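# Pull the cap off a marker on a desk

## Task

Take the cap off the marker so the two are separate, with both the marker and the cap left resting on the desk. Finish with both grippers open and the robot backed away from them. The robot must stay upright and level; a toppled or leaning robot means failure.

## Robot and tools

ROBOT. A LinearBot: an omnidirectional wheeled base with a column about 1.75 m high. A carriage rides up and down the column and carries two identical arms, left and right, each with six revolute joints and a two-finger gripper. Arm bases sit roughly 0.57 m plus lift_m above the floor, and carriage parts hang about 0.15 m below them. A hand reaches about 0.78 m from its shoulder but only about 0.38 m below its arm base. A hand is about 0.16 m long and 0.1 m wide (0.14 m when open). Parked arm joints 1-6: 0, 0.05, 0.05, 1.45, 0, 0; parked, the robot is about 0.95 m wide and 0.7 m long. The wheel motors are weak (2 N m), so contact stops trigger on light pushes.

CAMERAS. carriage_camera is fixed on the carriage, facing forward and tilted about 20 degrees down. left_wrist_camera and right_wrist_camera look out beyond the fingertips. All images are 672x504.

FRAMES. Base frame: origin on the floor below the base centre, x forward, y left, z up, in metres. left_hand and right_hand report the midpoint between that gripper's pads in this frame, with quat_wxyz rotating base axes into hand axes (hand z runs along the fingers, fingers open along hand y; a hand pointing straight up with joints 1, 5, 6 at 0 reads 1,0,0,0). Odometry frame: the base frame where the scene began; base_odometry counts wheel rotation only, so slip shows as travel; heading is in radians, left positive, -3.142 to 3.142. Hand readings drift from reality, more when stretched out.

TOOLS.
execute_actions: "actions" is a list holding one action or nothing (empty just reports state and images). An action may have "base", "joints" or both, and these start together.
- "base" takes exactly one key, an offset from where the base last reported itself: translate_m (metres, -2 to 2, forward positive), strafe_m (metres, -2 to 2, left positive) or rotate_rad (radians, -6.3 to 6.3, counter-clockwise positive).
- "joints" is a single object of absolute targets keyed by name, covering both arms and the lift: lift_m (0 to 1 m); per arm, with prefix left_ or right_: joint1_rad (-2.617 to 3.054, turns the arm about vertical, 0 ahead, positive to the left), joint2_rad (0 to 3.141, shoulder: 0 upper arm level backward, 1.57 vertical, 3.14 level forward), joint3_rad (0 to 3.141, elbow: 0 folded, 3.14 straight), joint4_rad (-1.57 to 1.57, wrist pitch, positive lifts fingertips), joint5_rad (-1.57 to 1.57, wrist yaw, positive swings fingertips to the right, opposite to joint 1), joint6_rad (-2.094 to 2.094, roll about the finger axis, positive clockwise viewed from the forearm), gripper_m (0 to 0.093 m pad gap). Omitted joints or base may keep pushing toward an earlier target. Unknown keys or out-of-range numbers reject the whole call.
- "cameras": list of camera names, or "all"; null or omitted gives all, [] gives none.
wait: seconds, 0 to 10; commands nothing and returns the same report.
zoom_image: camera name and region [x0, y0, x1, y1] in pixels of that camera's most recent full image, top-left origin, at most 504x504.
finished_scene: scene, the integer number of the scene being ended; irreversible, and its result says whether the task succeeded. Replying with no tool call also ends everything.

RESULTS. base_status and joint_status tell how each motion of the last accepted action ended: done (for the base, wheels turned the commanded amount even if slipping; a 1-2 mm move can fall short and still say done), off_target (resting away from target, maybe still pushing; normal for a gripper holding something), contact_stop or time_out (target dropped, holding in place), not_followed (the self-collision check blocked that arm's targets; a "joint command not followed" line with a cause appears, the gripper still acts, and blocked targets may be retried later), limit_stop_at_motor_heat. on_its_own lists uncommanded behaviour; "held at" is a held target, not a position. motor_effort gives percent of maximum, positive toward larger joint values, with the peak in brackets; readings are noisy and biased. A lift effort that keeps dropping as the lift lowers means a hand or its load is resting on something. drive_wheels higher at rest than after free driving means the base is still pressing. Joint torques are rough and offset. "pictures" names the order of images. ARM HIT flags a hard self-collision; MOTOR HOT warns from 75 °C; OVER-TEMPERATURE FAULT reports a heat stop (90 °C pauses that arm, 100 °C makes it go limp and fall). Stretched arms heat fast, even empty, and heat builds while you think since the robot keeps holding.

CAUTIONS. Arms and grippers have no contact stop: a blocked arm keeps pushing and snaps to target once free. Base and lift stops come late or not at all. After a drive is stopped by something, back off about 0.2 m along the path (undo a turn), repeat if still pressed; a retry can stop with nothing in the way. Never reverse under a table edge the column might strike. Keep the carriage low and arms near the body when moving; heavy loads, pulling, or stretched arms risk tipping, which no reading reveals, so check images. About 1 kg sags a level hand 10-17 cm. Gripper force is about 45-60 N per pad. Don't let the arms strike or squeeze each other; to untangle, move the blocked arm clear first, the other in a later call. Avoid drops, slips, slams and heavy pushes.

Each tool is called after "Request:" as name([rows], argument=value, ...), one row to a line, values as JSON.

## Session

Request:
execute_actions(actions=[])

Scene clock: 0.00 s.
Joint torques (N m, as the arm reports them, + toward a larger angle): no reading
base_odometry: x=+0.000 y=+0.000 heading=+0.000 (m, m, rad; odometry frame)
base_status: not commanded
joint_positions: lift_m=+0.303 left_joint1_rad=-0.010 left_joint2_rad=+0.072 left_joint3_rad=+0.046 left_joint4_rad=+1.479 left_joint5_rad=+0.044 left_joint6_rad=-0.028 left_gripper_m=+0.095 right_joint1_rad=-0.022 right_joint2_rad=+0.063 right_joint3_rad=+0.034 right_joint4_rad=+1.428 right_joint5_rad=-0.039 right_joint6_rad=+0.044 right_gripper_m=+0.095
joint_status: not commanded
motor_effort: lift_m=+26 drive_wheels=-3 (%)
left_hand: x=+0.3138 y=+0.3017 z=+1.2996 quat_wxyz=(+0.998, +0.022, +0.059, -0.020) (m; base frame)
right_hand: x=+0.3271 y=-0.3038 z=+1.2946 quat_wxyz=(+0.996, -0.017, +0.086, +0.012) (m; base frame)
pictures: carriage_camera, left_wrist_camera, right_wrist_camera
Images, in order (width x height): carriage_camera 672x504, left_wrist_camera 672x504, right_wrist_camera 672x504.

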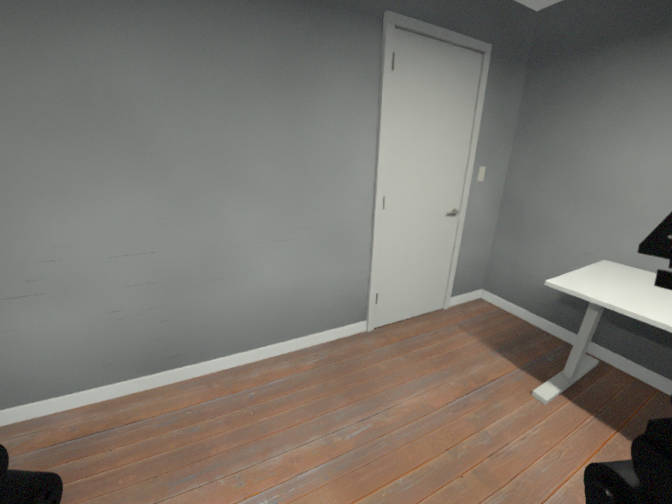

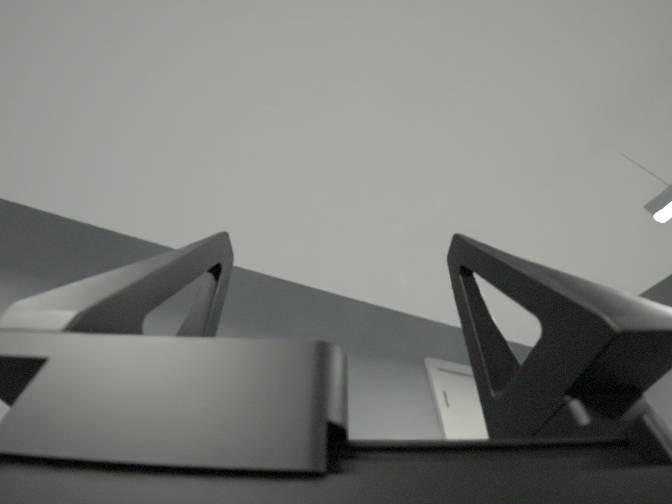

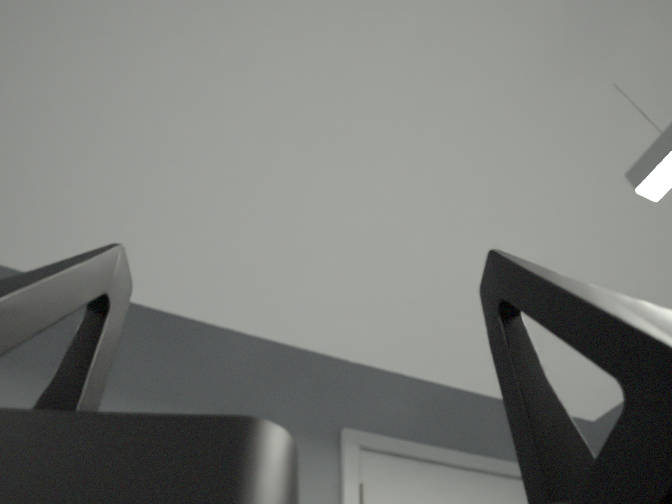

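Request:
execute_actions([
  {"base":{"rotate_rad":-1.1}},
], cameras=["carriage_camera"])

Scene clock: 4.83 s.
Joint torques (N m, as the arm reports them, + toward a larger angle): left_arm=[-0.18  4.49  6.17 -0.42 -0.12  0.02] | right_arm=[-0.51  4.23  6.14 -0.21  0.09  0.  ]
base_odometry: x=+0.000 y=+0.000 heading=-1.099 (m, m, rad; odometry frame)
base_status: done
joint_positions: lift_m=+0.303 left_joint1_rad=-0.010 left_joint2_rad=+0.072 left_joint3_rad=+0.046 left_joint4_rad=+1.479 left_joint5_rad=+0.044 left_joint6_rad=-0.028 left_gripper_m=+0.095 right_joint1_rad=-0.022 right_joint2_rad=+0.063 right_joint3_rad=+0.034 right_joint4_rad=+1.428 right_joint5_rad=-0.039 right_joint6_rad=+0.044 right_gripper_m=+0.095
joint_status: not commanded
motor_effort: lift_m=+24(33) drive_wheels=+8(28) (%)
left_hand: x=+0.3138 y=+0.3017 z=+1.2996 quat_wxyz=(+0.998, +0.022, +0.059, -0.020) (m; base frame)
right_hand: x=+0.3271 y=-0.3038 z=+1.2946 quat_wxyz=(+0.996, -0.017, +0.086, +0.012) (m; base frame)
pictures: carriage_camera
Images, in order (width x height): carriage_camera 672x504.

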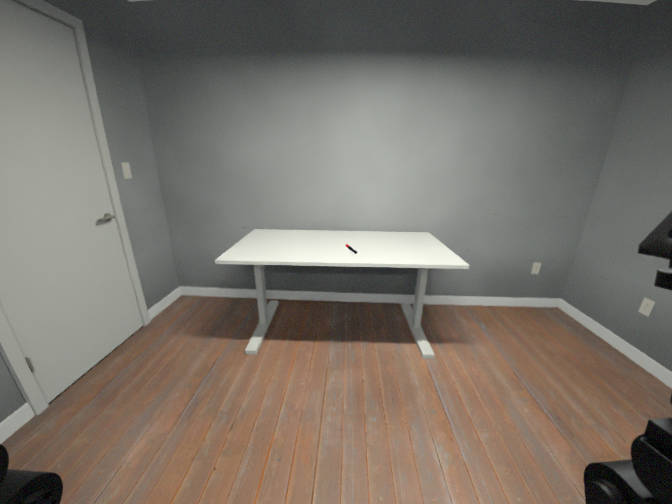

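Request:
execute_actions([
  {"base":{"translate_m":0.75},"joints":{"lift_m":0.45,"left_joint2_rad":1.7,"left_joint3_rad":1.3,"left_joint4_rad":-1.17,"right_joint2_rad":1.7,"right_joint3_rad":1.3,"right_joint4_rad":-1.17}},
])

Scene clock: 12.83 s.
Joint torques (N m, as the arm reports them, + toward a larger angle): left_arm=[-0.18 -8.35  8.32  0.24 -0.07  0.03] | right_arm=[-0.46 -8.61  7.99  0.27  0.06 -0.03]
base_odometry: x=+0.340 y=-0.669 heading=-1.100 (m, m, rad; odometry frame)
base_status: done
joint_positions: lift_m=+0.450 left_joint1_rad=-0.010 left_joint2_rad=+1.696 left_joint3_rad=+1.280 left_joint4_rad=-1.161 left_joint5_rad=+0.044 left_joint6_rad=-0.028 left_gripper_m=+0.095 right_joint1_rad=-0.022 right_joint2_rad=+1.703 right_joint3_rad=+1.279 right_joint4_rad=-1.161 right_joint5_rad=-0.039 right_joint6_rad=+0.044 right_gripper_m=+0.095
joint_status: all done
motor_effort: lift_m=+27(37) drive_wheels=-7(41) (%)
left_hand: x=+0.5815 y=+0.2990 z=+1.1021 quat_wxyz=(-0.004, -0.009, +1.000, -0.022) (m; base frame)
right_hand: x=+0.5812 y=-0.3095 z=+1.0997 quat_wxyz=(-0.008, +0.033, +0.999, +0.020) (m; base frame)
pictures: carriage_camera, left_wrist_camera, right_wrist_camera
Images, in order (width x height): carriage_camera 672x504, left_wrist_camera 672x504, right_wrist_camera 672x504.

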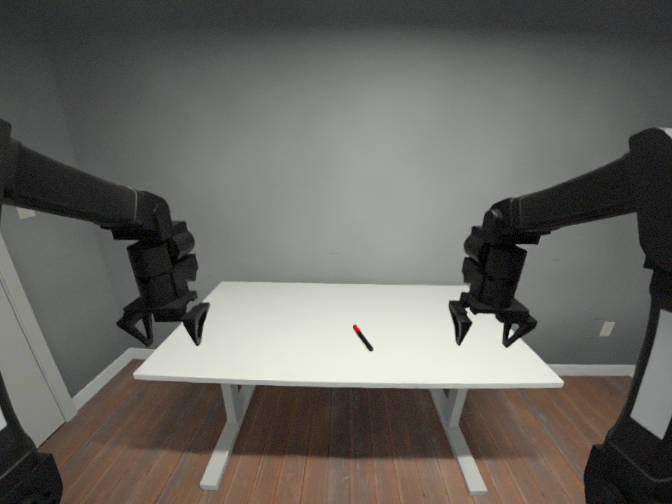

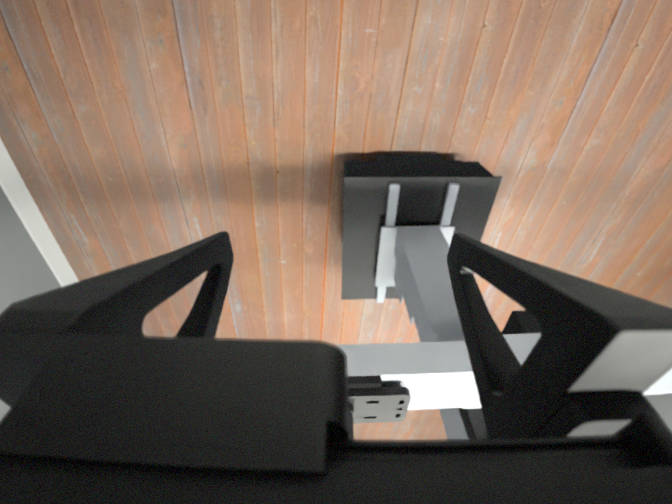

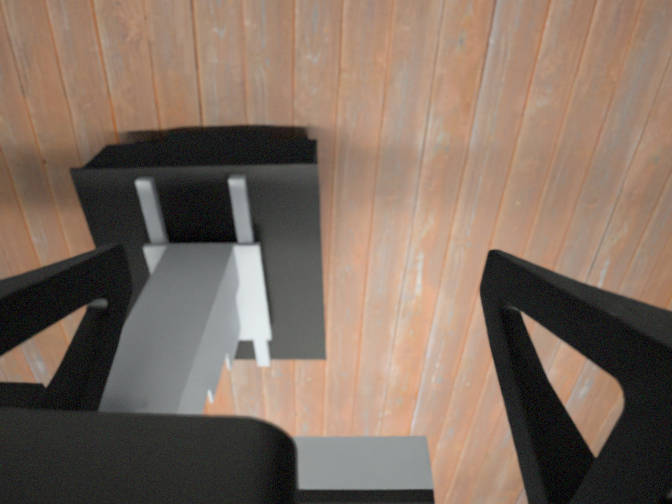

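Request:
execute_actions([
  {"base":{"translate_m":0.45},"joints":{"right_joint1_rad":0.5,"lift_m":0.35,"right_joint2_rad":1.9,"right_joint3_rad":1.45,"right_joint4_rad":-1.12}},
])

Scene clock: 27.67 s.
Joint torques (N m, as the arm reports them, + toward a larger angle): left_arm=[-0.22 -8.47  7.58  0.29 -0.07  0.03] | right_arm=[ -0.91 -11.71   7.14   0.3    0.04  -0.03]
base_odometry: x=+0.544 y=-1.070 heading=-1.101 (m, m, rad; odometry frame)
base_status: done
joint_positions: lift_m=+0.350 left_joint1_rad=-0.010 left_joint2_rad=+1.696 left_joint3_rad=+1.290 left_joint4_rad=-1.164 left_joint5_rad=+0.044 left_joint6_rad=-0.028 left_gripper_m=+0.095 right_joint1_rad=+0.503 right_joint2_rad=+1.917 right_joint3_rad=+1.439 right_joint4_rad=-1.122 right_joint5_rad=-0.040 right_joint6_rad=+0.044 right_gripper_m=+0.095
joint_status: all done
motor_effort: lift_m=+26(30) drive_wheels=-9(37) (%)
left_hand: x=+0.5836 y=+0.2990 z=+1.0050 quat_wxyz=(+0.000, -0.009, +1.000, -0.022) (m; base frame)
right_hand: x=+0.5829 y=-0.1360 z=+0.9739 quat_wxyz=(-0.019, -0.227, +0.973, +0.015) (m; base frame)
pictures: carriage_camera, left_wrist_camera, right_wrist_camera
Images, in order (width x height): carriage_camera 672x504, left_wrist_camera 672x504, right_wrist_camera 672x504.

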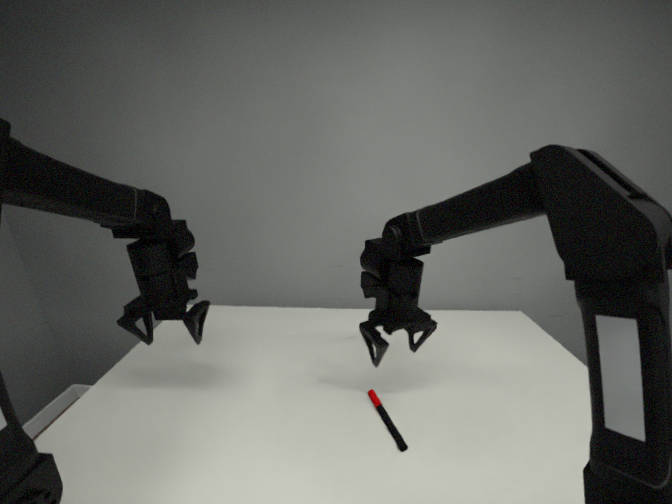

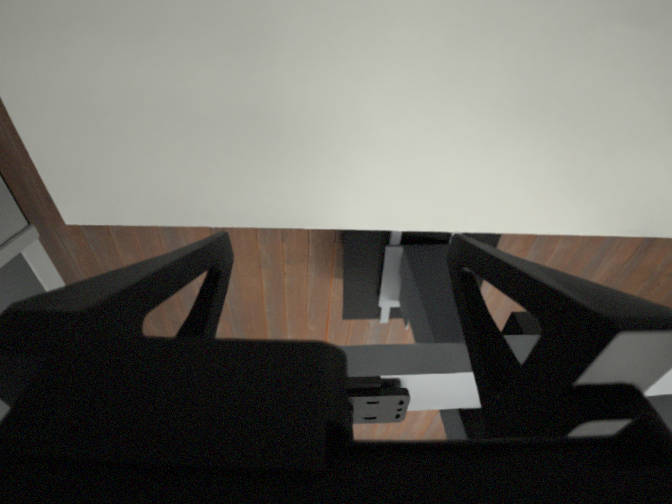

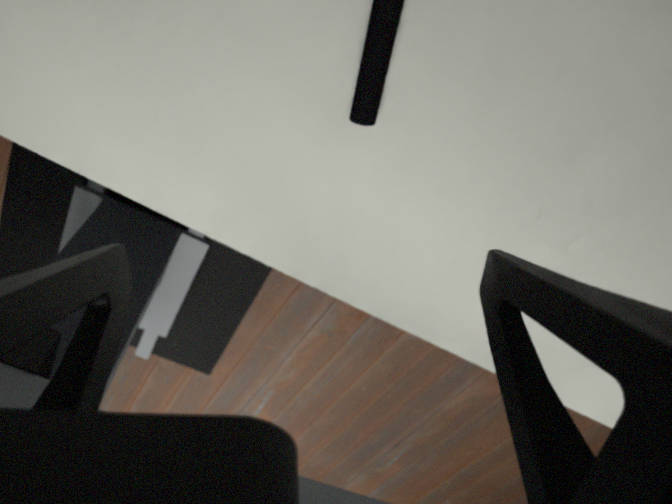

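Request:
execute_actions([
  {"joints":{"lift_m":0.21,"right_joint6_rad":0.2,"left_joint2_rad":1.2,"left_joint3_rad":1.0}},
])

Scene clock: 31.60 s.
Joint torques (N m, as the arm reports them, + toward a larger angle): left_arm=[-0.17 -5.03  6.22  0.88 -0.06  0.03] | right_arm=[ -0.72 -10.75   7.02   0.33   0.05   0.1 ]
base_odometry: x=+0.544 y=-1.070 heading=-1.101 (m, m, rad; odometry frame)
base_status: not commanded
joint_positions: lift_m=+0.210 left_joint1_rad=-0.010 left_joint2_rad=+1.212 left_joint3_rad=+1.014 left_joint4_rad=-1.170 left_joint5_rad=+0.044 left_joint6_rad=-0.028 left_gripper_m=+0.095 right_joint1_rad=+0.503 right_joint2_rad=+1.906 right_joint3_rad=+1.439 right_joint4_rad=-1.122 right_joint5_rad=-0.040 right_joint6_rad=+0.191 right_gripper_m=+0.095
joint_status: all done
motor_effort: lift_m=+26(24) drive_wheels=-6(9) (%)
left_hand: x=+0.5107 y=+0.2997 z=+0.9078 quat_wxyz=(+0.101, -0.007, +0.995, -0.024) (m; base frame)
right_hand: x=+0.5834 y=-0.1357 z=+0.8374 quat_wxyz=(-0.015, -0.155, +0.988, +0.016) (m; base frame)
pictures: carriage_camera, left_wrist_camera, right_wrist_camera
Images, in order (width x height): carriage_camera 672x504, left_wrist_camera 672x504, right_wrist_camera 672x504.

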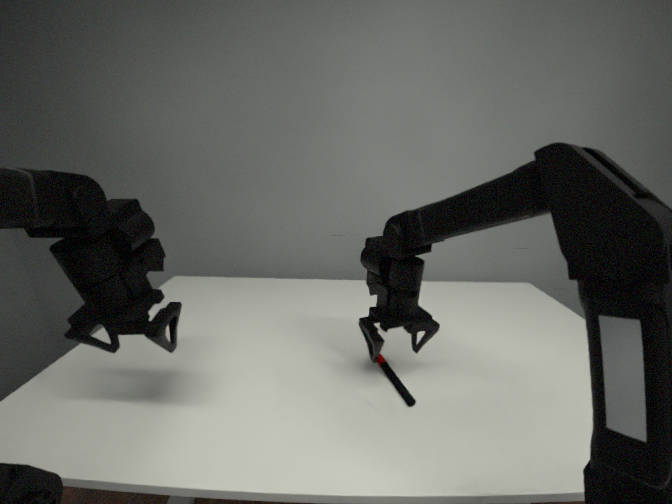

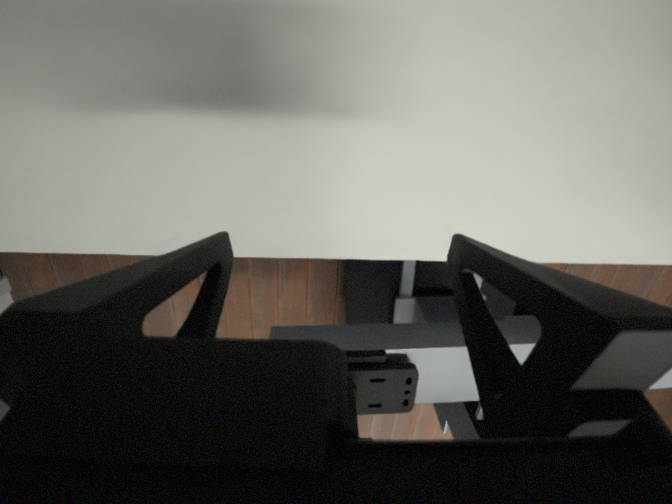

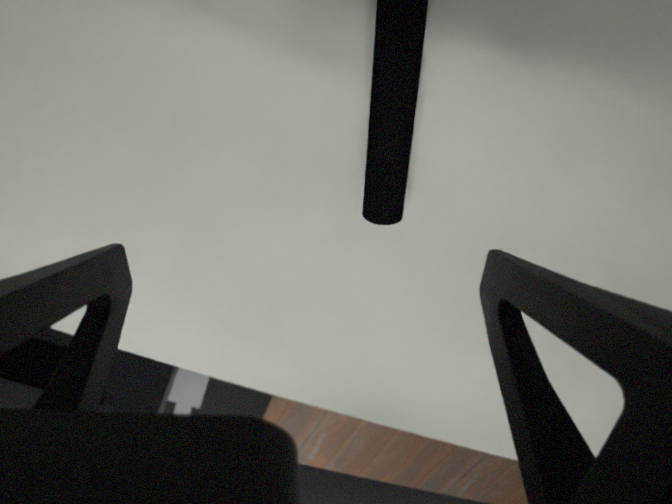

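Request:
execute_actions([
  {"base":{"strafe_m":-0.033},"joints":{"lift_m":0.15,"right_joint6_rad":0.24}},
])

Scene clock: 37.10 s.
Joint torques (N m, as the arm reports them, + toward a larger angle): left_arm=[-0.19 -4.89  6.44  0.85 -0.07  0.03] | right_arm=[ -0.7  -11.03   7.1    0.29  -0.01   0.09]
base_odometry: x=+0.514 y=-1.085 heading=-1.101 (m, m, rad; odometry frame)
base_status: done
joint_positions: lift_m=+0.150 left_joint1_rad=-0.010 left_joint2_rad=+1.212 left_joint3_rad=+1.011 left_joint4_rad=-1.169 left_joint5_rad=+0.044 left_joint6_rad=-0.028 left_gripper_m=+0.095 right_joint1_rad=+0.503 right_joint2_rad=+1.908 right_joint3_rad=+1.439 right_joint4_rad=-1.122 right_joint5_rad=-0.040 right_joint6_rad=+0.231 right_gripper_m=+0.095
joint_status: all done
motor_effort: lift_m=+24(24) drive_wheels=-4(27) (%)
left_hand: x=+0.5100 y=+0.2997 z=+0.8468 quat_wxyz=(+0.100, -0.007, +0.995, -0.024) (m; base frame)
right_hand: x=+0.5834 y=-0.1357 z=+0.7767 quat_wxyz=(-0.017, -0.135, +0.991, +0.015) (m; base frame)
pictures: carriage_camera, left_wrist_camera, right_wrist_camera
Images, in order (width x height): carriage_camera 672x504, left_wrist_camera 672x504, right_wrist_camera 672x504.

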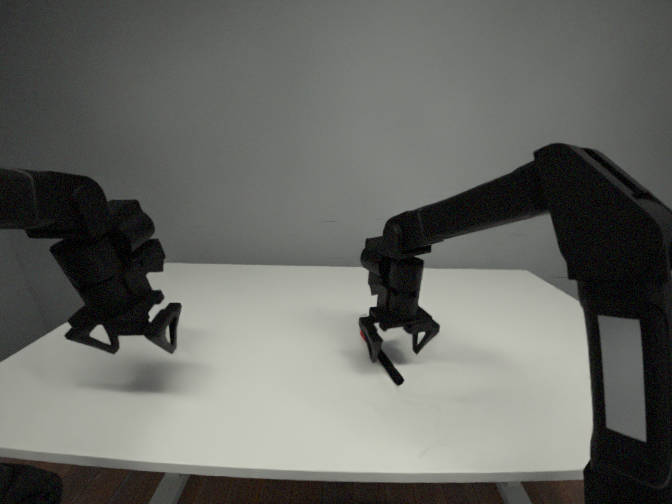

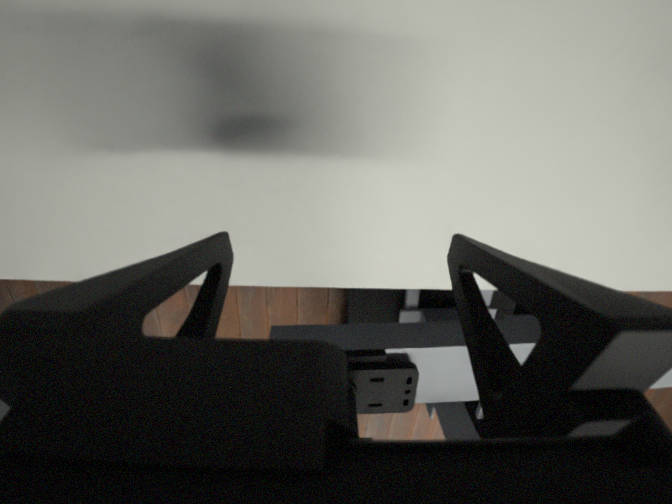

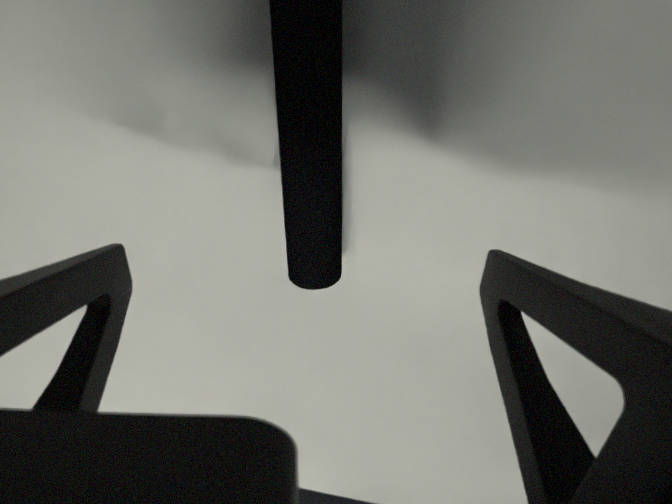

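Centered.

Request:
execute_actions([
  {"joints":{"lift_m":0.11,"right_gripper_m":0.05}},
])

Scene clock: 39.27 s.
Joint torques (N m, as the arm reports them, + toward a larger angle): left_arm=[-0.23 -4.88  6.7   0.84 -0.07  0.03] | right_arm=[ -0.79 -11.04   7.07   0.32   0.07   0.05]
base_odometry: x=+0.514 y=-1.085 heading=-1.101 (m, m, rad; odometry frame)
base_status: not commanded
joint_positions: lift_m=+0.110 left_joint1_rad=-0.010 left_joint2_rad=+1.212 left_joint3_rad=+1.009 left_joint4_rad=-1.170 left_joint5_rad=+0.044 left_joint6_rad=-0.028 left_gripper_m=+0.095 right_joint1_rad=+0.503 right_joint2_rad=+1.909 right_joint3_rad=+1.439 right_joint4_rad=-1.122 right_joint5_rad=-0.040 right_joint6_rad=+0.231 right_gripper_m=+0.050
joint_status: all done
motor_effort: lift_m=+23(25) drive_wheels=-3(3) (%)
left_hand: x=+0.5094 y=+0.2997 z=+0.8060 quat_wxyz=(+0.098, -0.007, +0.995, -0.024) (m; base frame)
right_hand: x=+0.5832 y=-0.1358 z=+0.7364 quat_wxyz=(-0.017, -0.135, +0.991, +0.015) (m; base frame)
pictures: carriage_camera, left_wrist_camera, right_wrist_camera
Images, in order (width x height): carriage_camera 672x504, left_wrist_camera 672x504, right_wrist_camera 672x504.

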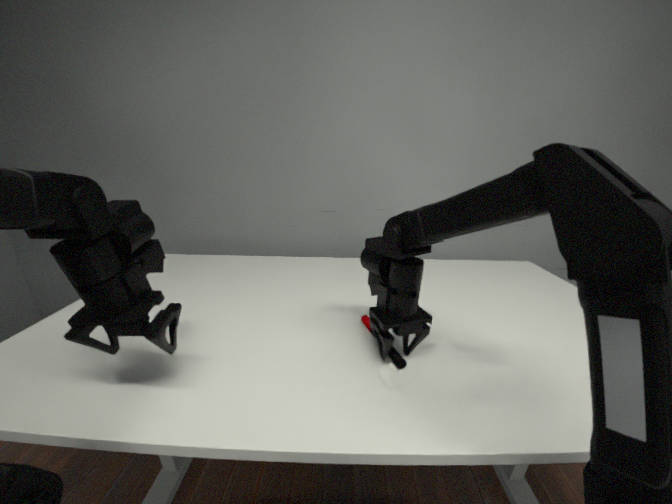

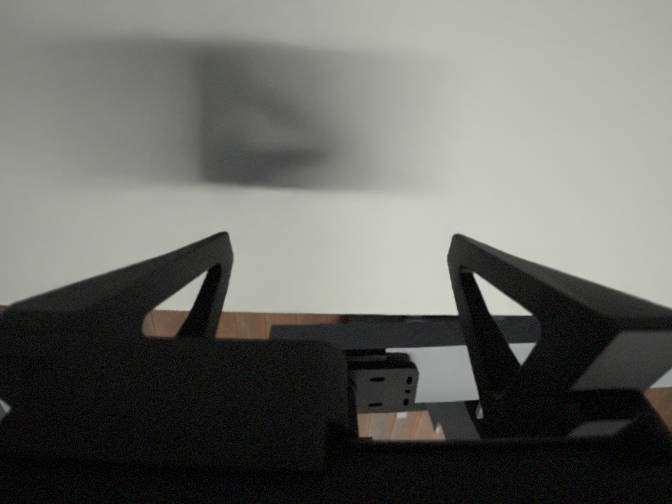

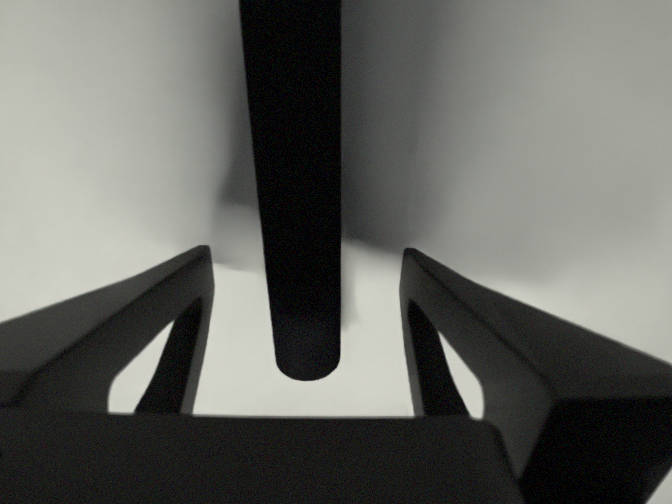

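Request:
execute_actions([
  {"joints":{"lift_m":0.098}},
], cameras=[])

Request:
execute_actions([
  {"joints":{"right_gripper_m":0.0}},
], cameras=[])

Request:
execute_actions([
  {"joints":{"lift_m":0.115}},
], cameras=[])

Request:
execute_actions([
  {"joints":{"right_joint6_rad":-1.07}},
])

Scene clock: 44.03 s.
Joint torques (N m, as the arm reports them, + toward a larger angle): left_arm=[-0.19 -4.88  6.61  0.86 -0.07  0.04] | right_arm=[-0.79 -9.73  6.56  0.43  0.02  0.05]
base_odometry: x=+0.514 y=-1.085 heading=-1.101 (m, m, rad; odometry frame)
base_status: not commanded
joint_positions: lift_m=+0.098 left_joint1_rad=-0.010 left_joint2_rad=+1.212 left_joint3_rad=+1.009 left_joint4_rad=-1.170 left_joint5_rad=+0.044 left_joint6_rad=-0.028 left_gripper_m=+0.095 right_joint1_rad=+0.503 right_joint2_rad=+1.895 right_joint3_rad=+1.448 right_joint4_rad=-1.126 right_joint5_rad=-0.039 right_joint6_rad=+0.232 right_gripper_m=+0.050
joint_status: all done
motor_effort: lift_m=+21(21) drive_wheels=-2(2) (%)
left_hand: x=+0.5092 y=+0.2998 z=+0.7942 quat_wxyz=(+0.098, -0.007, +0.995, -0.024) (m; base frame)
right_hand: x=+0.5855 y=-0.1347 z=+0.7314 quat_wxyz=(-0.008, -0.135, +0.991, +0.018) (m; base frame)
pictures: none
No camera images: the call's "cameras" was empty. Leave "cameras" out to get every camera's image.

Scene clock: 44.63 s.
Joint torques (N m, as the arm reports them, + toward a larger angle): left_arm=[-0.18 -4.88  6.58  0.86 -0.06  0.04] | right_arm=[-0.87 -9.73  6.58  0.41  0.03  0.07]
base_odometry: x=+0.514 y=-1.085 heading=-1.101 (m, m, rad; odometry frame)
base_status: not commanded
joint_positions: lift_m=+0.098 left_joint1_rad=-0.010 left_joint2_rad=+1.212 left_joint3_rad=+1.009 left_joint4_rad=-1.170 left_joint5_rad=+0.044 left_joint6_rad=-0.028 left_gripper_m=+0.095 right_joint1_rad=+0.503 right_joint2_rad=+1.895 right_joint3_rad=+1.448 right_joint4_rad=-1.126 right_joint5_rad=-0.037 right_joint6_rad=+0.233 right_gripper_m=+0.017
joint_status: right_gripper_m off_target (ended at +0.017, target +0.000)
motor_effort: lift_m=+20(21) drive_wheels=-2(2) (%)
left_hand: x=+0.5092 y=+0.2998 z=+0.7942 quat_wxyz=(+0.098, -0.007, +0.995, -0.024) (m; base frame)
right_hand: x=+0.5857 y=-0.1351 z=+0.7314 quat_wxyz=(-0.008, -0.135, +0.991, +0.017) (m; base frame)
pictures: none
No camera images: the call's "cameras" was empty. Leave "cameras" out to get every camera's image.

Scene clock: 45.17 s.
Joint torques (N m, as the arm reports them, + toward a larger angle): left_arm=[-0.21 -4.64  6.59  0.84 -0.07  0.03] | right_arm=[ -0.97 -10.26   6.45   0.37   0.03   0.06]
base_odometry: x=+0.514 y=-1.085 heading=-1.101 (m, m, rad; odometry frame)
base_status: not commanded
joint_positions: lift_m=+0.115 left_joint1_rad=-0.010 left_joint2_rad=+1.210 left_joint3_rad=+1.009 left_joint4_rad=-1.170 left_joint5_rad=+0.044 left_joint6_rad=-0.028 left_gripper_m=+0.095 right_joint1_rad=+0.503 right_joint2_rad=+1.902 right_joint3_rad=+1.448 right_joint4_rad=-1.126 right_joint5_rad=-0.037 right_joint6_rad=+0.233 right_gripper_m=+0.017
joint_status: all done
motor_effort: lift_m=+28(32) drive_wheels=+2(2) (%)
left_hand: x=+0.5094 y=+0.2998 z=+0.8109 quat_wxyz=(+0.099, -0.007, +0.995, -0.024) (m; base frame)
right_hand: x=+0.5854 y=-0.1353 z=+0.7452 quat_wxyz=(-0.011, -0.135, +0.991, +0.015) (m; base frame)
pictures: none
No camera images: the call's "cameras" was empty. Leave "cameras" out to get every camera's image.

Scene clock: 46.77 s.
Joint torques (N m, as the arm reports them, + toward a larger angle): left_arm=[-0.16 -4.66  6.62  0.86 -0.06  0.04] | right_arm=[ -0.73 -10.51   6.41   0.34  -0.08  -0.14]
base_odometry: x=+0.514 y=-1.085 heading=-1.101 (m, m, rad; odometry frame)
base_status: not commanded
joint_positions: lift_m=+0.115 left_joint1_rad=-0.010 left_joint2_rad=+1.210 left_joint3_rad=+1.009 left_joint4_rad=-1.170 left_joint5_rad=+0.044 left_joint6_rad=-0.028 left_gripper_m=+0.095 right_joint1_rad=+0.503 right_joint2_rad=+1.902 right_joint3_rad=+1.448 right_joint4_rad=-1.126 right_joint5_rad=-0.037 right_joint6_rad=-1.061 right_gripper_m=+0.017
joint_status: all done
motor_effort: lift_m=+27(27) drive_wheels=+2(2) (%)
left_hand: x=+0.5094 y=+0.2998 z=+0.8109 quat_wxyz=(+0.099, -0.007, +0.995, -0.024) (m; base frame)
right_hand: x=+0.5854 y=-0.1353 z=+0.7452 quat_wxyz=(+0.000, -0.705, +0.709, +0.019) (m; base frame)
pictures: carriage_camera, left_wrist_camera, right_wrist_camera
Images, in order (width x height): carriage_camera 672x504, left_wrist_camera 672x504, right_wrist_camera 672x504.

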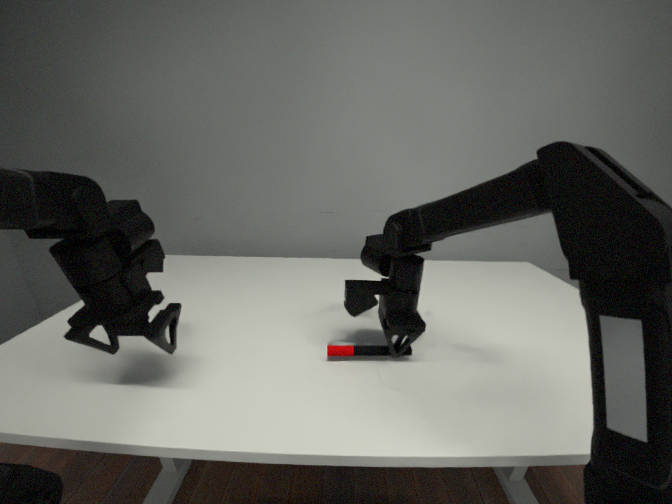

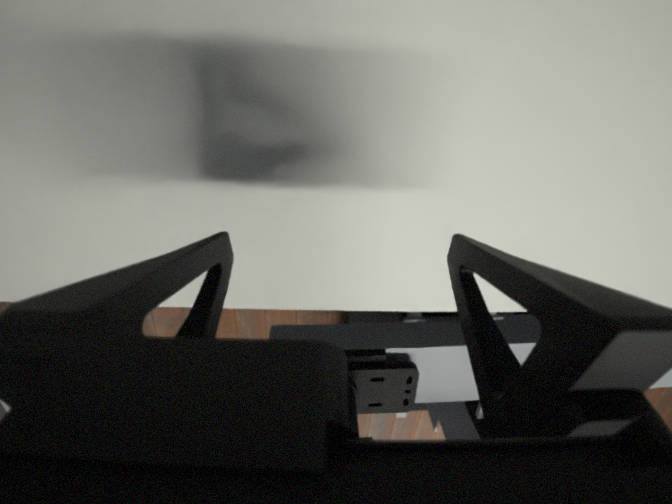

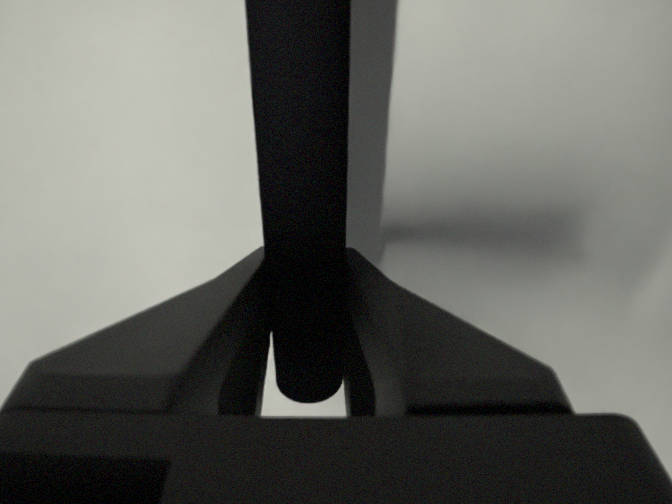

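Request:
execute_actions([
  {"joints":{"lift_m":0.101}},
], cameras=[])

Request:
execute_actions([
  {"joints":{"right_gripper_m":0.06}},
], cameras=[])

Request:
execute_actions([
  {"joints":{"lift_m":0.24}},
], cameras=[])

Request:
execute_actions([
  {"base":{"translate_m":-0.12},"joints":{"right_joint1_rad":0.5,"right_joint2_rad":2.5,"right_joint3_rad":2.16,"right_joint4_rad":-1.23,"right_joint6_rad":2.08,"left_joint1_rad":-0.3,"left_joint2_rad":2.5,"left_joint3_rad":2.16,"left_joint4_rad":-1.23,"left_joint6_rad":-2.08,"left_gripper_m":0.06}},
], cameras=[])

Request:
execute_actions([
  {"base":{"strafe_m":-0.07},"joints":{"left_joint1_rad":-0.5}},
])

Scene clock: 64.10 s.
Joint torques (N m, as the arm reports them, + toward a larger angle): left_arm=[-0.26 -4.66  6.61  0.85 -0.07  0.03] | right_arm=[ -0.68 -10.48   6.36   0.31  -0.04  -0.16]
base_odometry: x=+0.514 y=-1.085 heading=-1.101 (m, m, rad; odometry frame)
base_status: not commanded
joint_positions: lift_m=+0.101 left_joint1_rad=-0.010 left_joint2_rad=+1.209 left_joint3_rad=+1.009 left_joint4_rad=-1.170 left_joint5_rad=+0.044 left_joint6_rad=-0.028 left_gripper_m=+0.095 right_joint1_rad=+0.503 right_joint2_rad=+1.903 right_joint3_rad=+1.448 right_joint4_rad=-1.127 right_joint5_rad=-0.035 right_joint6_rad=-1.061 right_gripper_m=+0.017
joint_status: all done
motor_effort: lift_m=+22(23) drive_wheels=+3(3) (%)
left_hand: x=+0.5094 y=+0.2998 z=+0.7977 quat_wxyz=(+0.100, -0.007, +0.995, -0.024) (m; base frame)
right_hand: x=+0.5853 y=-0.1356 z=+0.7315 quat_wxyz=(-0.001, -0.705, +0.709, +0.019) (m; base frame)
pictures: none
No camera images: the call's "cameras" was empty. Leave "cameras" out to get every camera's image.

Scene clock: 64.73 s.
Joint torques (N m, as the arm reports them, + toward a larger angle): left_arm=[-0.18 -4.63  6.61  0.86 -0.07  0.03] | right_arm=[ -0.74 -10.48   6.53   0.35  -0.11  -0.15]
base_odometry: x=+0.514 y=-1.085 heading=-1.101 (m, m, rad; odometry frame)
base_status: not commanded
joint_positions: lift_m=+0.101 left_joint1_rad=-0.010 left_joint2_rad=+1.209 left_joint3_rad=+1.009 left_joint4_rad=-1.170 left_joint5_rad=+0.044 left_joint6_rad=-0.028 left_gripper_m=+0.095 right_joint1_rad=+0.503 right_joint2_rad=+1.903 right_joint3_rad=+1.448 right_joint4_rad=-1.127 right_joint5_rad=-0.035 right_joint6_rad=-1.061 right_gripper_m=+0.060
joint_status: all done
motor_effort: lift_m=+23(24) drive_wheels=+3(3) (%)
left_hand: x=+0.5094 y=+0.2998 z=+0.7977 quat_wxyz=(+0.100, -0.007, +0.995, -0.024) (m; base frame)
right_hand: x=+0.5853 y=-0.1356 z=+0.7315 quat_wxyz=(-0.001, -0.705, +0.709, +0.019) (m; base frame)
pictures: none
No camera images: the call's "cameras" was empty. Leave "cameras" out to get every camera's image.

Scene clock: 65.83 s.
Joint torques (N m, as the arm reports them, + toward a larger angle): left_arm=[-0.17 -4.67  6.59  0.86 -0.07  0.03] | right_arm=[ -0.73 -10.72   6.24   0.31  -0.04  -0.09]
base_odometry: x=+0.514 y=-1.085 heading=-1.101 (m, m, rad; odometry frame)
base_status: not commanded
joint_positions: lift_m=+0.240 left_joint1_rad=-0.010 left_joint2_rad=+1.209 left_joint3_rad=+1.009 left_joint4_rad=-1.170 left_joint5_rad=+0.044 left_joint6_rad=-0.028 left_gripper_m=+0.095 right_joint1_rad=+0.503 right_joint2_rad=+1.907 right_joint3_rad=+1.448 right_joint4_rad=-1.127 right_joint5_rad=-0.035 right_joint6_rad=-1.061 right_gripper_m=+0.060
joint_status: all done
motor_effort: lift_m=+31(33) drive_wheels=+3(3) (%)
left_hand: x=+0.5094 y=+0.2998 z=+0.9360 quat_wxyz=(+0.100, -0.007, +0.995, -0.024) (m; base frame)
right_hand: x=+0.5851 y=-0.1357 z=+0.8686 quat_wxyz=(-0.002, -0.705, +0.709, +0.019) (m; base frame)
pictures: none
No camera images: the call's "cameras" was empty. Leave "cameras" out to get every camera's image.

Scene clock: 68.17 s.
Joint torques (N m, as the arm reports them, + toward a larger angle): left_arm=[ -0.46 -15.79   8.13   0.09  -0.14  -0.07] | right_arm=[ -0.79 -15.99   7.05   0.12   0.03   0.06]
base_odometry: x=+0.460 y=-0.978 heading=-1.101 (m, m, rad; odometry frame)
base_status: done
joint_positions: lift_m=+0.240 left_joint1_rad=-0.296 left_joint2_rad=+2.497 left_joint3_rad=+2.141 left_joint4_rad=-1.223 left_joint5_rad=+0.043 left_joint6_rad=-2.071 left_gripper_m=+0.060 right_joint1_rad=+0.503 right_joint2_rad=+2.508 right_joint3_rad=+2.147 right_joint4_rad=-1.225 right_joint5_rad=-0.035 right_joint6_rad=+2.071 right_gripper_m=+0.060
joint_status: all done
motor_effort: lift_m=+31(32) drive_wheels=-5(30) (%)
left_hand: x=+0.7385 y=+0.1625 z=+0.8037 quat_wxyz=(-0.022, -0.775, +0.631, -0.005) (m; base frame)
right_hand: x=+0.6989 y=-0.0730 z=+0.7999 quat_wxyz=(-0.019, +0.706, +0.708, -0.002) (m; base frame)
pictures: none
No camera images: the call's "cameras" was empty. Leave "cameras" out to get every camera's image.

Scene clock: 69.63 s.
Joint torques (N m, as the arm reports them, + toward a larger angle): left_arm=[  0.34 -15.81   8.12   0.11  -0.19  -0.07] | right_arm=[ -0.51 -15.95   7.11   0.2    0.06   0.08]
base_odometry: x=+0.397 y=-1.010 heading=-1.101 (m, m, rad; odometry frame)
base_status: done
joint_positions: lift_m=+0.240 left_joint1_rad=-0.506 left_joint2_rad=+2.497 left_joint3_rad=+2.141 left_joint4_rad=-1.224 left_joint5_rad=+0.049 left_joint6_rad=-2.071 left_gripper_m=+0.060 right_joint1_rad=+0.500 right_joint2_rad=+2.508 right_joint3_rad=+2.147 right_joint4_rad=-1.237 right_joint5_rad=-0.037 right_joint6_rad=+2.072 right_gripper_m=+0.060
joint_status: left_joint1_rad not_followed (moved -0.210 of -0.204)
motor_effort: lift_m=+30(31) drive_wheels=-3(24) (%)
left_hand: x=+0.6972 y=+0.0699 z=+0.8037 quat_wxyz=(-0.025, -0.705, +0.709, -0.003) (m; base frame)
right_hand: x=+0.6969 y=-0.0754 z=+0.8000 quat_wxyz=(-0.022, +0.707, +0.707, -0.008) (m; base frame)
pictures: carriage_camera, left_wrist_camera, right_wrist_camera
joint command not followed: on one or more control steps a check withheld the commanded joint targets of the left arm, and it was not sent them on those steps. On the call's last step the targets were still withheld.
cause: the commanded joint targets would bring a part of the robot too close to another arm (this arm's wrist (the part past joint 4) and the other arm's wrist (the part past joint 4)); next, command targets that bring no part of the robot closer to that arm.
Images, in order (width x height): carriage_camera 672x504, left_wrist_camera 672x504, right_wrist_camera 672x504.

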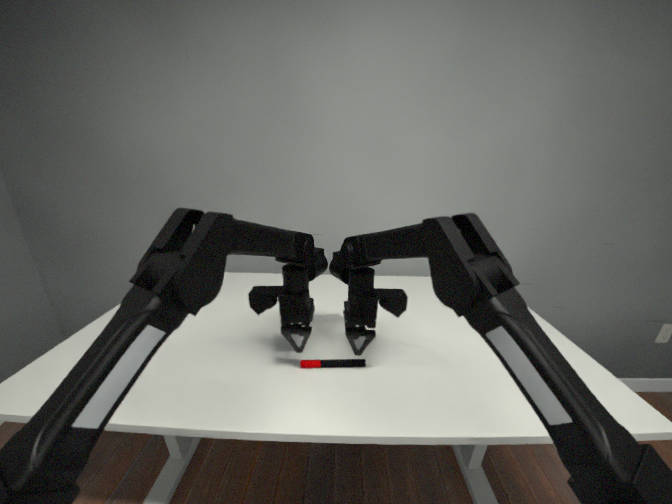

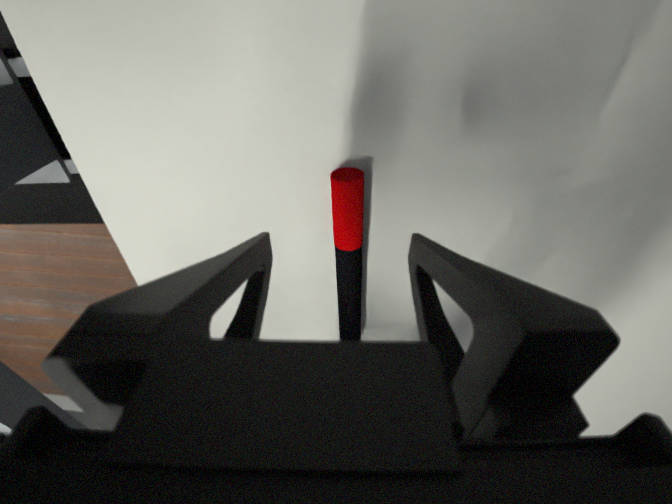

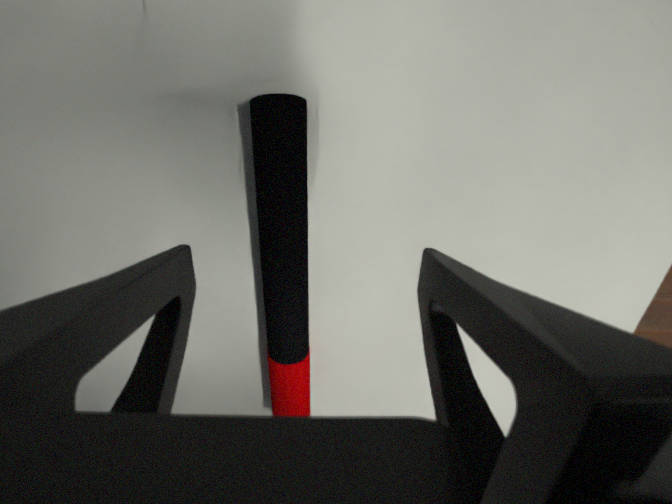

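Request:
execute_actions([
  {"base":{"translate_m":0.013},"joints":{"left_joint1_rad":-0.465,"right_joint1_rad":0.47,"left_joint5_rad":0.3,"right_joint5_rad":-0.28,"left_joint6_rad":-2.04,"right_joint6_rad":2.04,"lift_m":0.21}},
])

Scene clock: 74.00 s.
Joint torques (N m, as the arm reports them, + toward a larger angle): left_arm=[ -0.28 -16.36   7.41   0.13   0.06   0.07] | right_arm=[ -0.82 -16.27   7.16   0.18  -0.13  -0.06]
base_odometry: x=+0.403 y=-1.021 heading=-1.101 (m, m, rad; odometry frame)
base_status: done
joint_positions: lift_m=+0.210 left_joint1_rad=-0.464 left_joint2_rad=+2.504 left_joint3_rad=+2.151 left_joint4_rad=-1.226 left_joint5_rad=+0.296 left_joint6_rad=-2.045 left_gripper_m=+0.060 right_joint1_rad=+0.473 right_joint2_rad=+2.514 right_joint3_rad=+2.147 right_joint4_rad=-1.236 right_joint5_rad=-0.270 right_joint6_rad=+2.045 right_gripper_m=+0.060
joint_status: all done
motor_effort: lift_m=+27(26) drive_wheels=-4(15) (%)
left_hand: x=+0.6896 y=+0.0498 z=+0.7810 quat_wxyz=(-0.141, -0.704, +0.695, -0.042) (m; base frame)
right_hand: x=+0.6850 y=-0.0519 z=+0.7743 quat_wxyz=(-0.133, +0.703, +0.699, +0.026) (m; base frame)
pictures: carriage_camera, left_wrist_camera, right_wrist_camera
Images, in order (width x height): carriage_camera 672x504, left_wrist_camera 672x504, right_wrist_camera 672x504.

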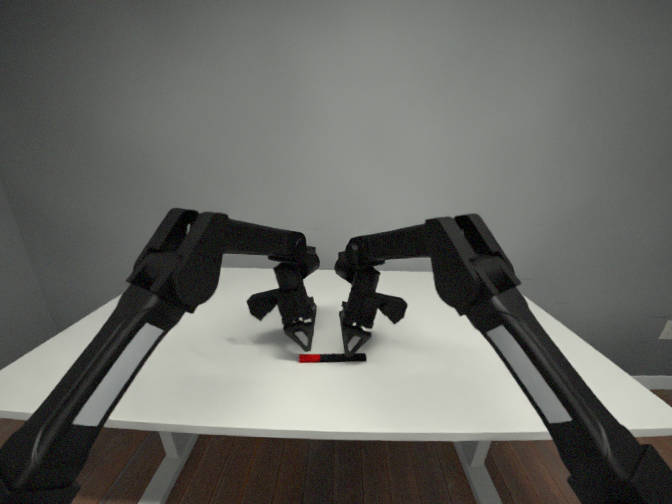

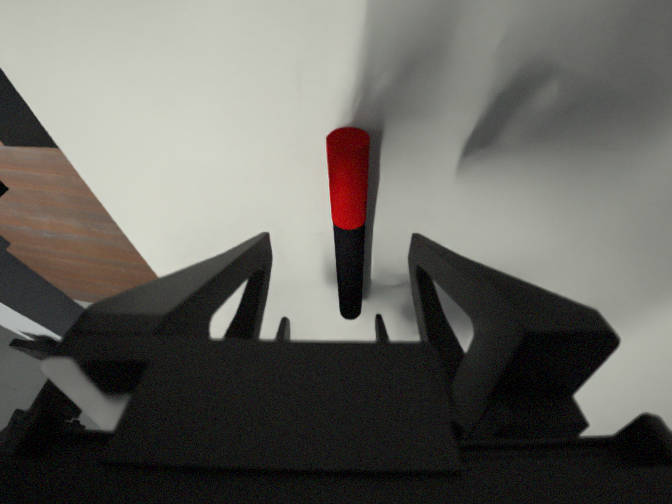

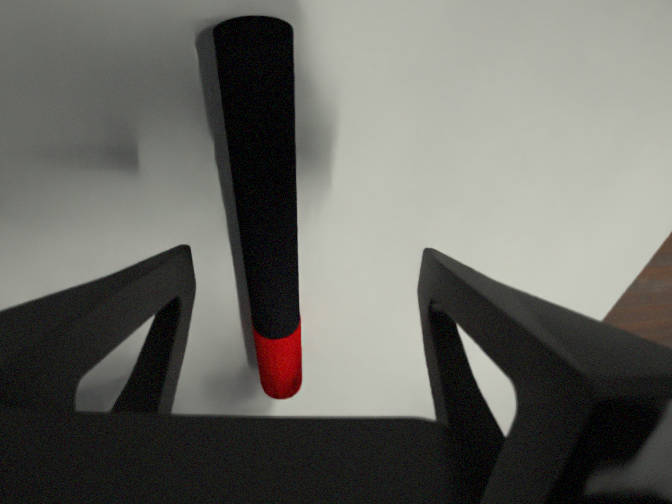

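Request:
execute_actions([
  {"base":{"translate_m":0.004},"joints":{"left_joint5_rad":0.25,"right_joint5_rad":-0.18,"left_joint2_rad":2.52,"lift_m":0.185}},
])

Scene clock: 77.40 s.
Joint torques (N m, as the arm reports them, + toward a larger angle): left_arm=[ -0.21 -16.46   7.35   0.1   -0.05   0.08] | right_arm=[ -0.74 -16.43   7.05   0.15   0.06  -0.1 ]
base_odometry: x=+0.405 y=-1.025 heading=-1.102 (m, m, rad; odometry frame)
base_status: done
joint_positions: lift_m=+0.185 left_joint1_rad=-0.464 left_joint2_rad=+2.523 left_joint3_rad=+2.151 left_joint4_rad=-1.226 left_joint5_rad=+0.252 left_joint6_rad=-2.045 left_gripper_m=+0.060 right_joint1_rad=+0.473 right_joint2_rad=+2.515 right_joint3_rad=+2.147 right_joint4_rad=-1.235 right_joint5_rad=-0.186 right_joint6_rad=+2.045 right_gripper_m=+0.060
joint_status: all done
motor_effort: lift_m=+23(22) drive_wheels=-6(23) (%)
left_hand: x=+0.6905 y=+0.0572 z=+0.7448 quat_wxyz=(-0.124, -0.706, +0.696, -0.026) (m; base frame)
right_hand: x=+0.6914 y=-0.0643 z=+0.7453 quat_wxyz=(-0.093, +0.705, +0.702, +0.014) (m; base frame)
pictures: carriage_camera, left_wrist_camera, right_wrist_camera
Images, in order (width x height): carriage_camera 672x504, left_wrist_camera 672x504, right_wrist_camera 672x504.

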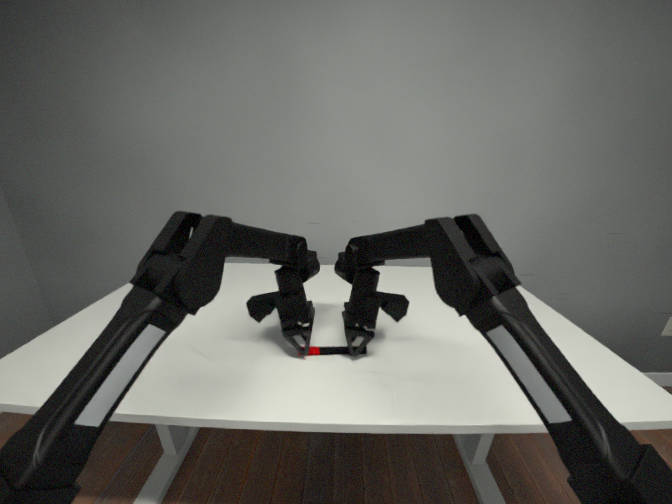

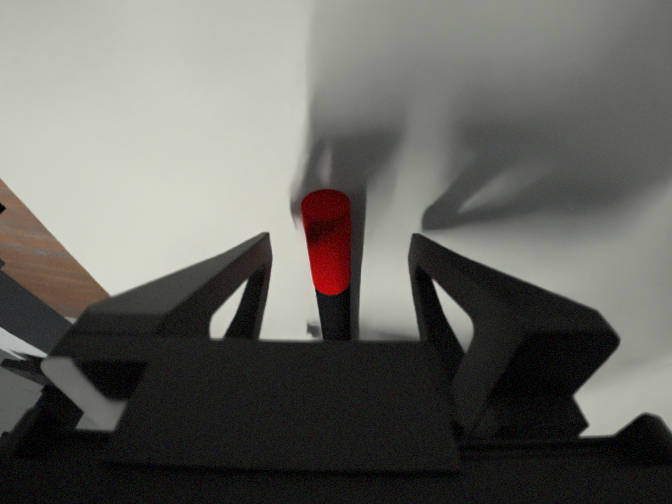

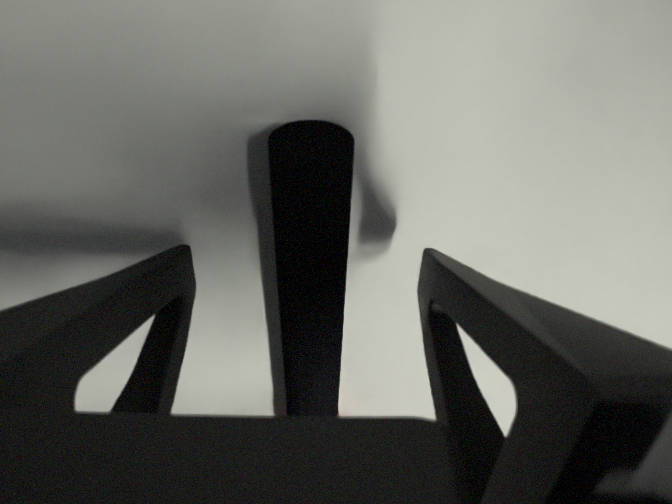

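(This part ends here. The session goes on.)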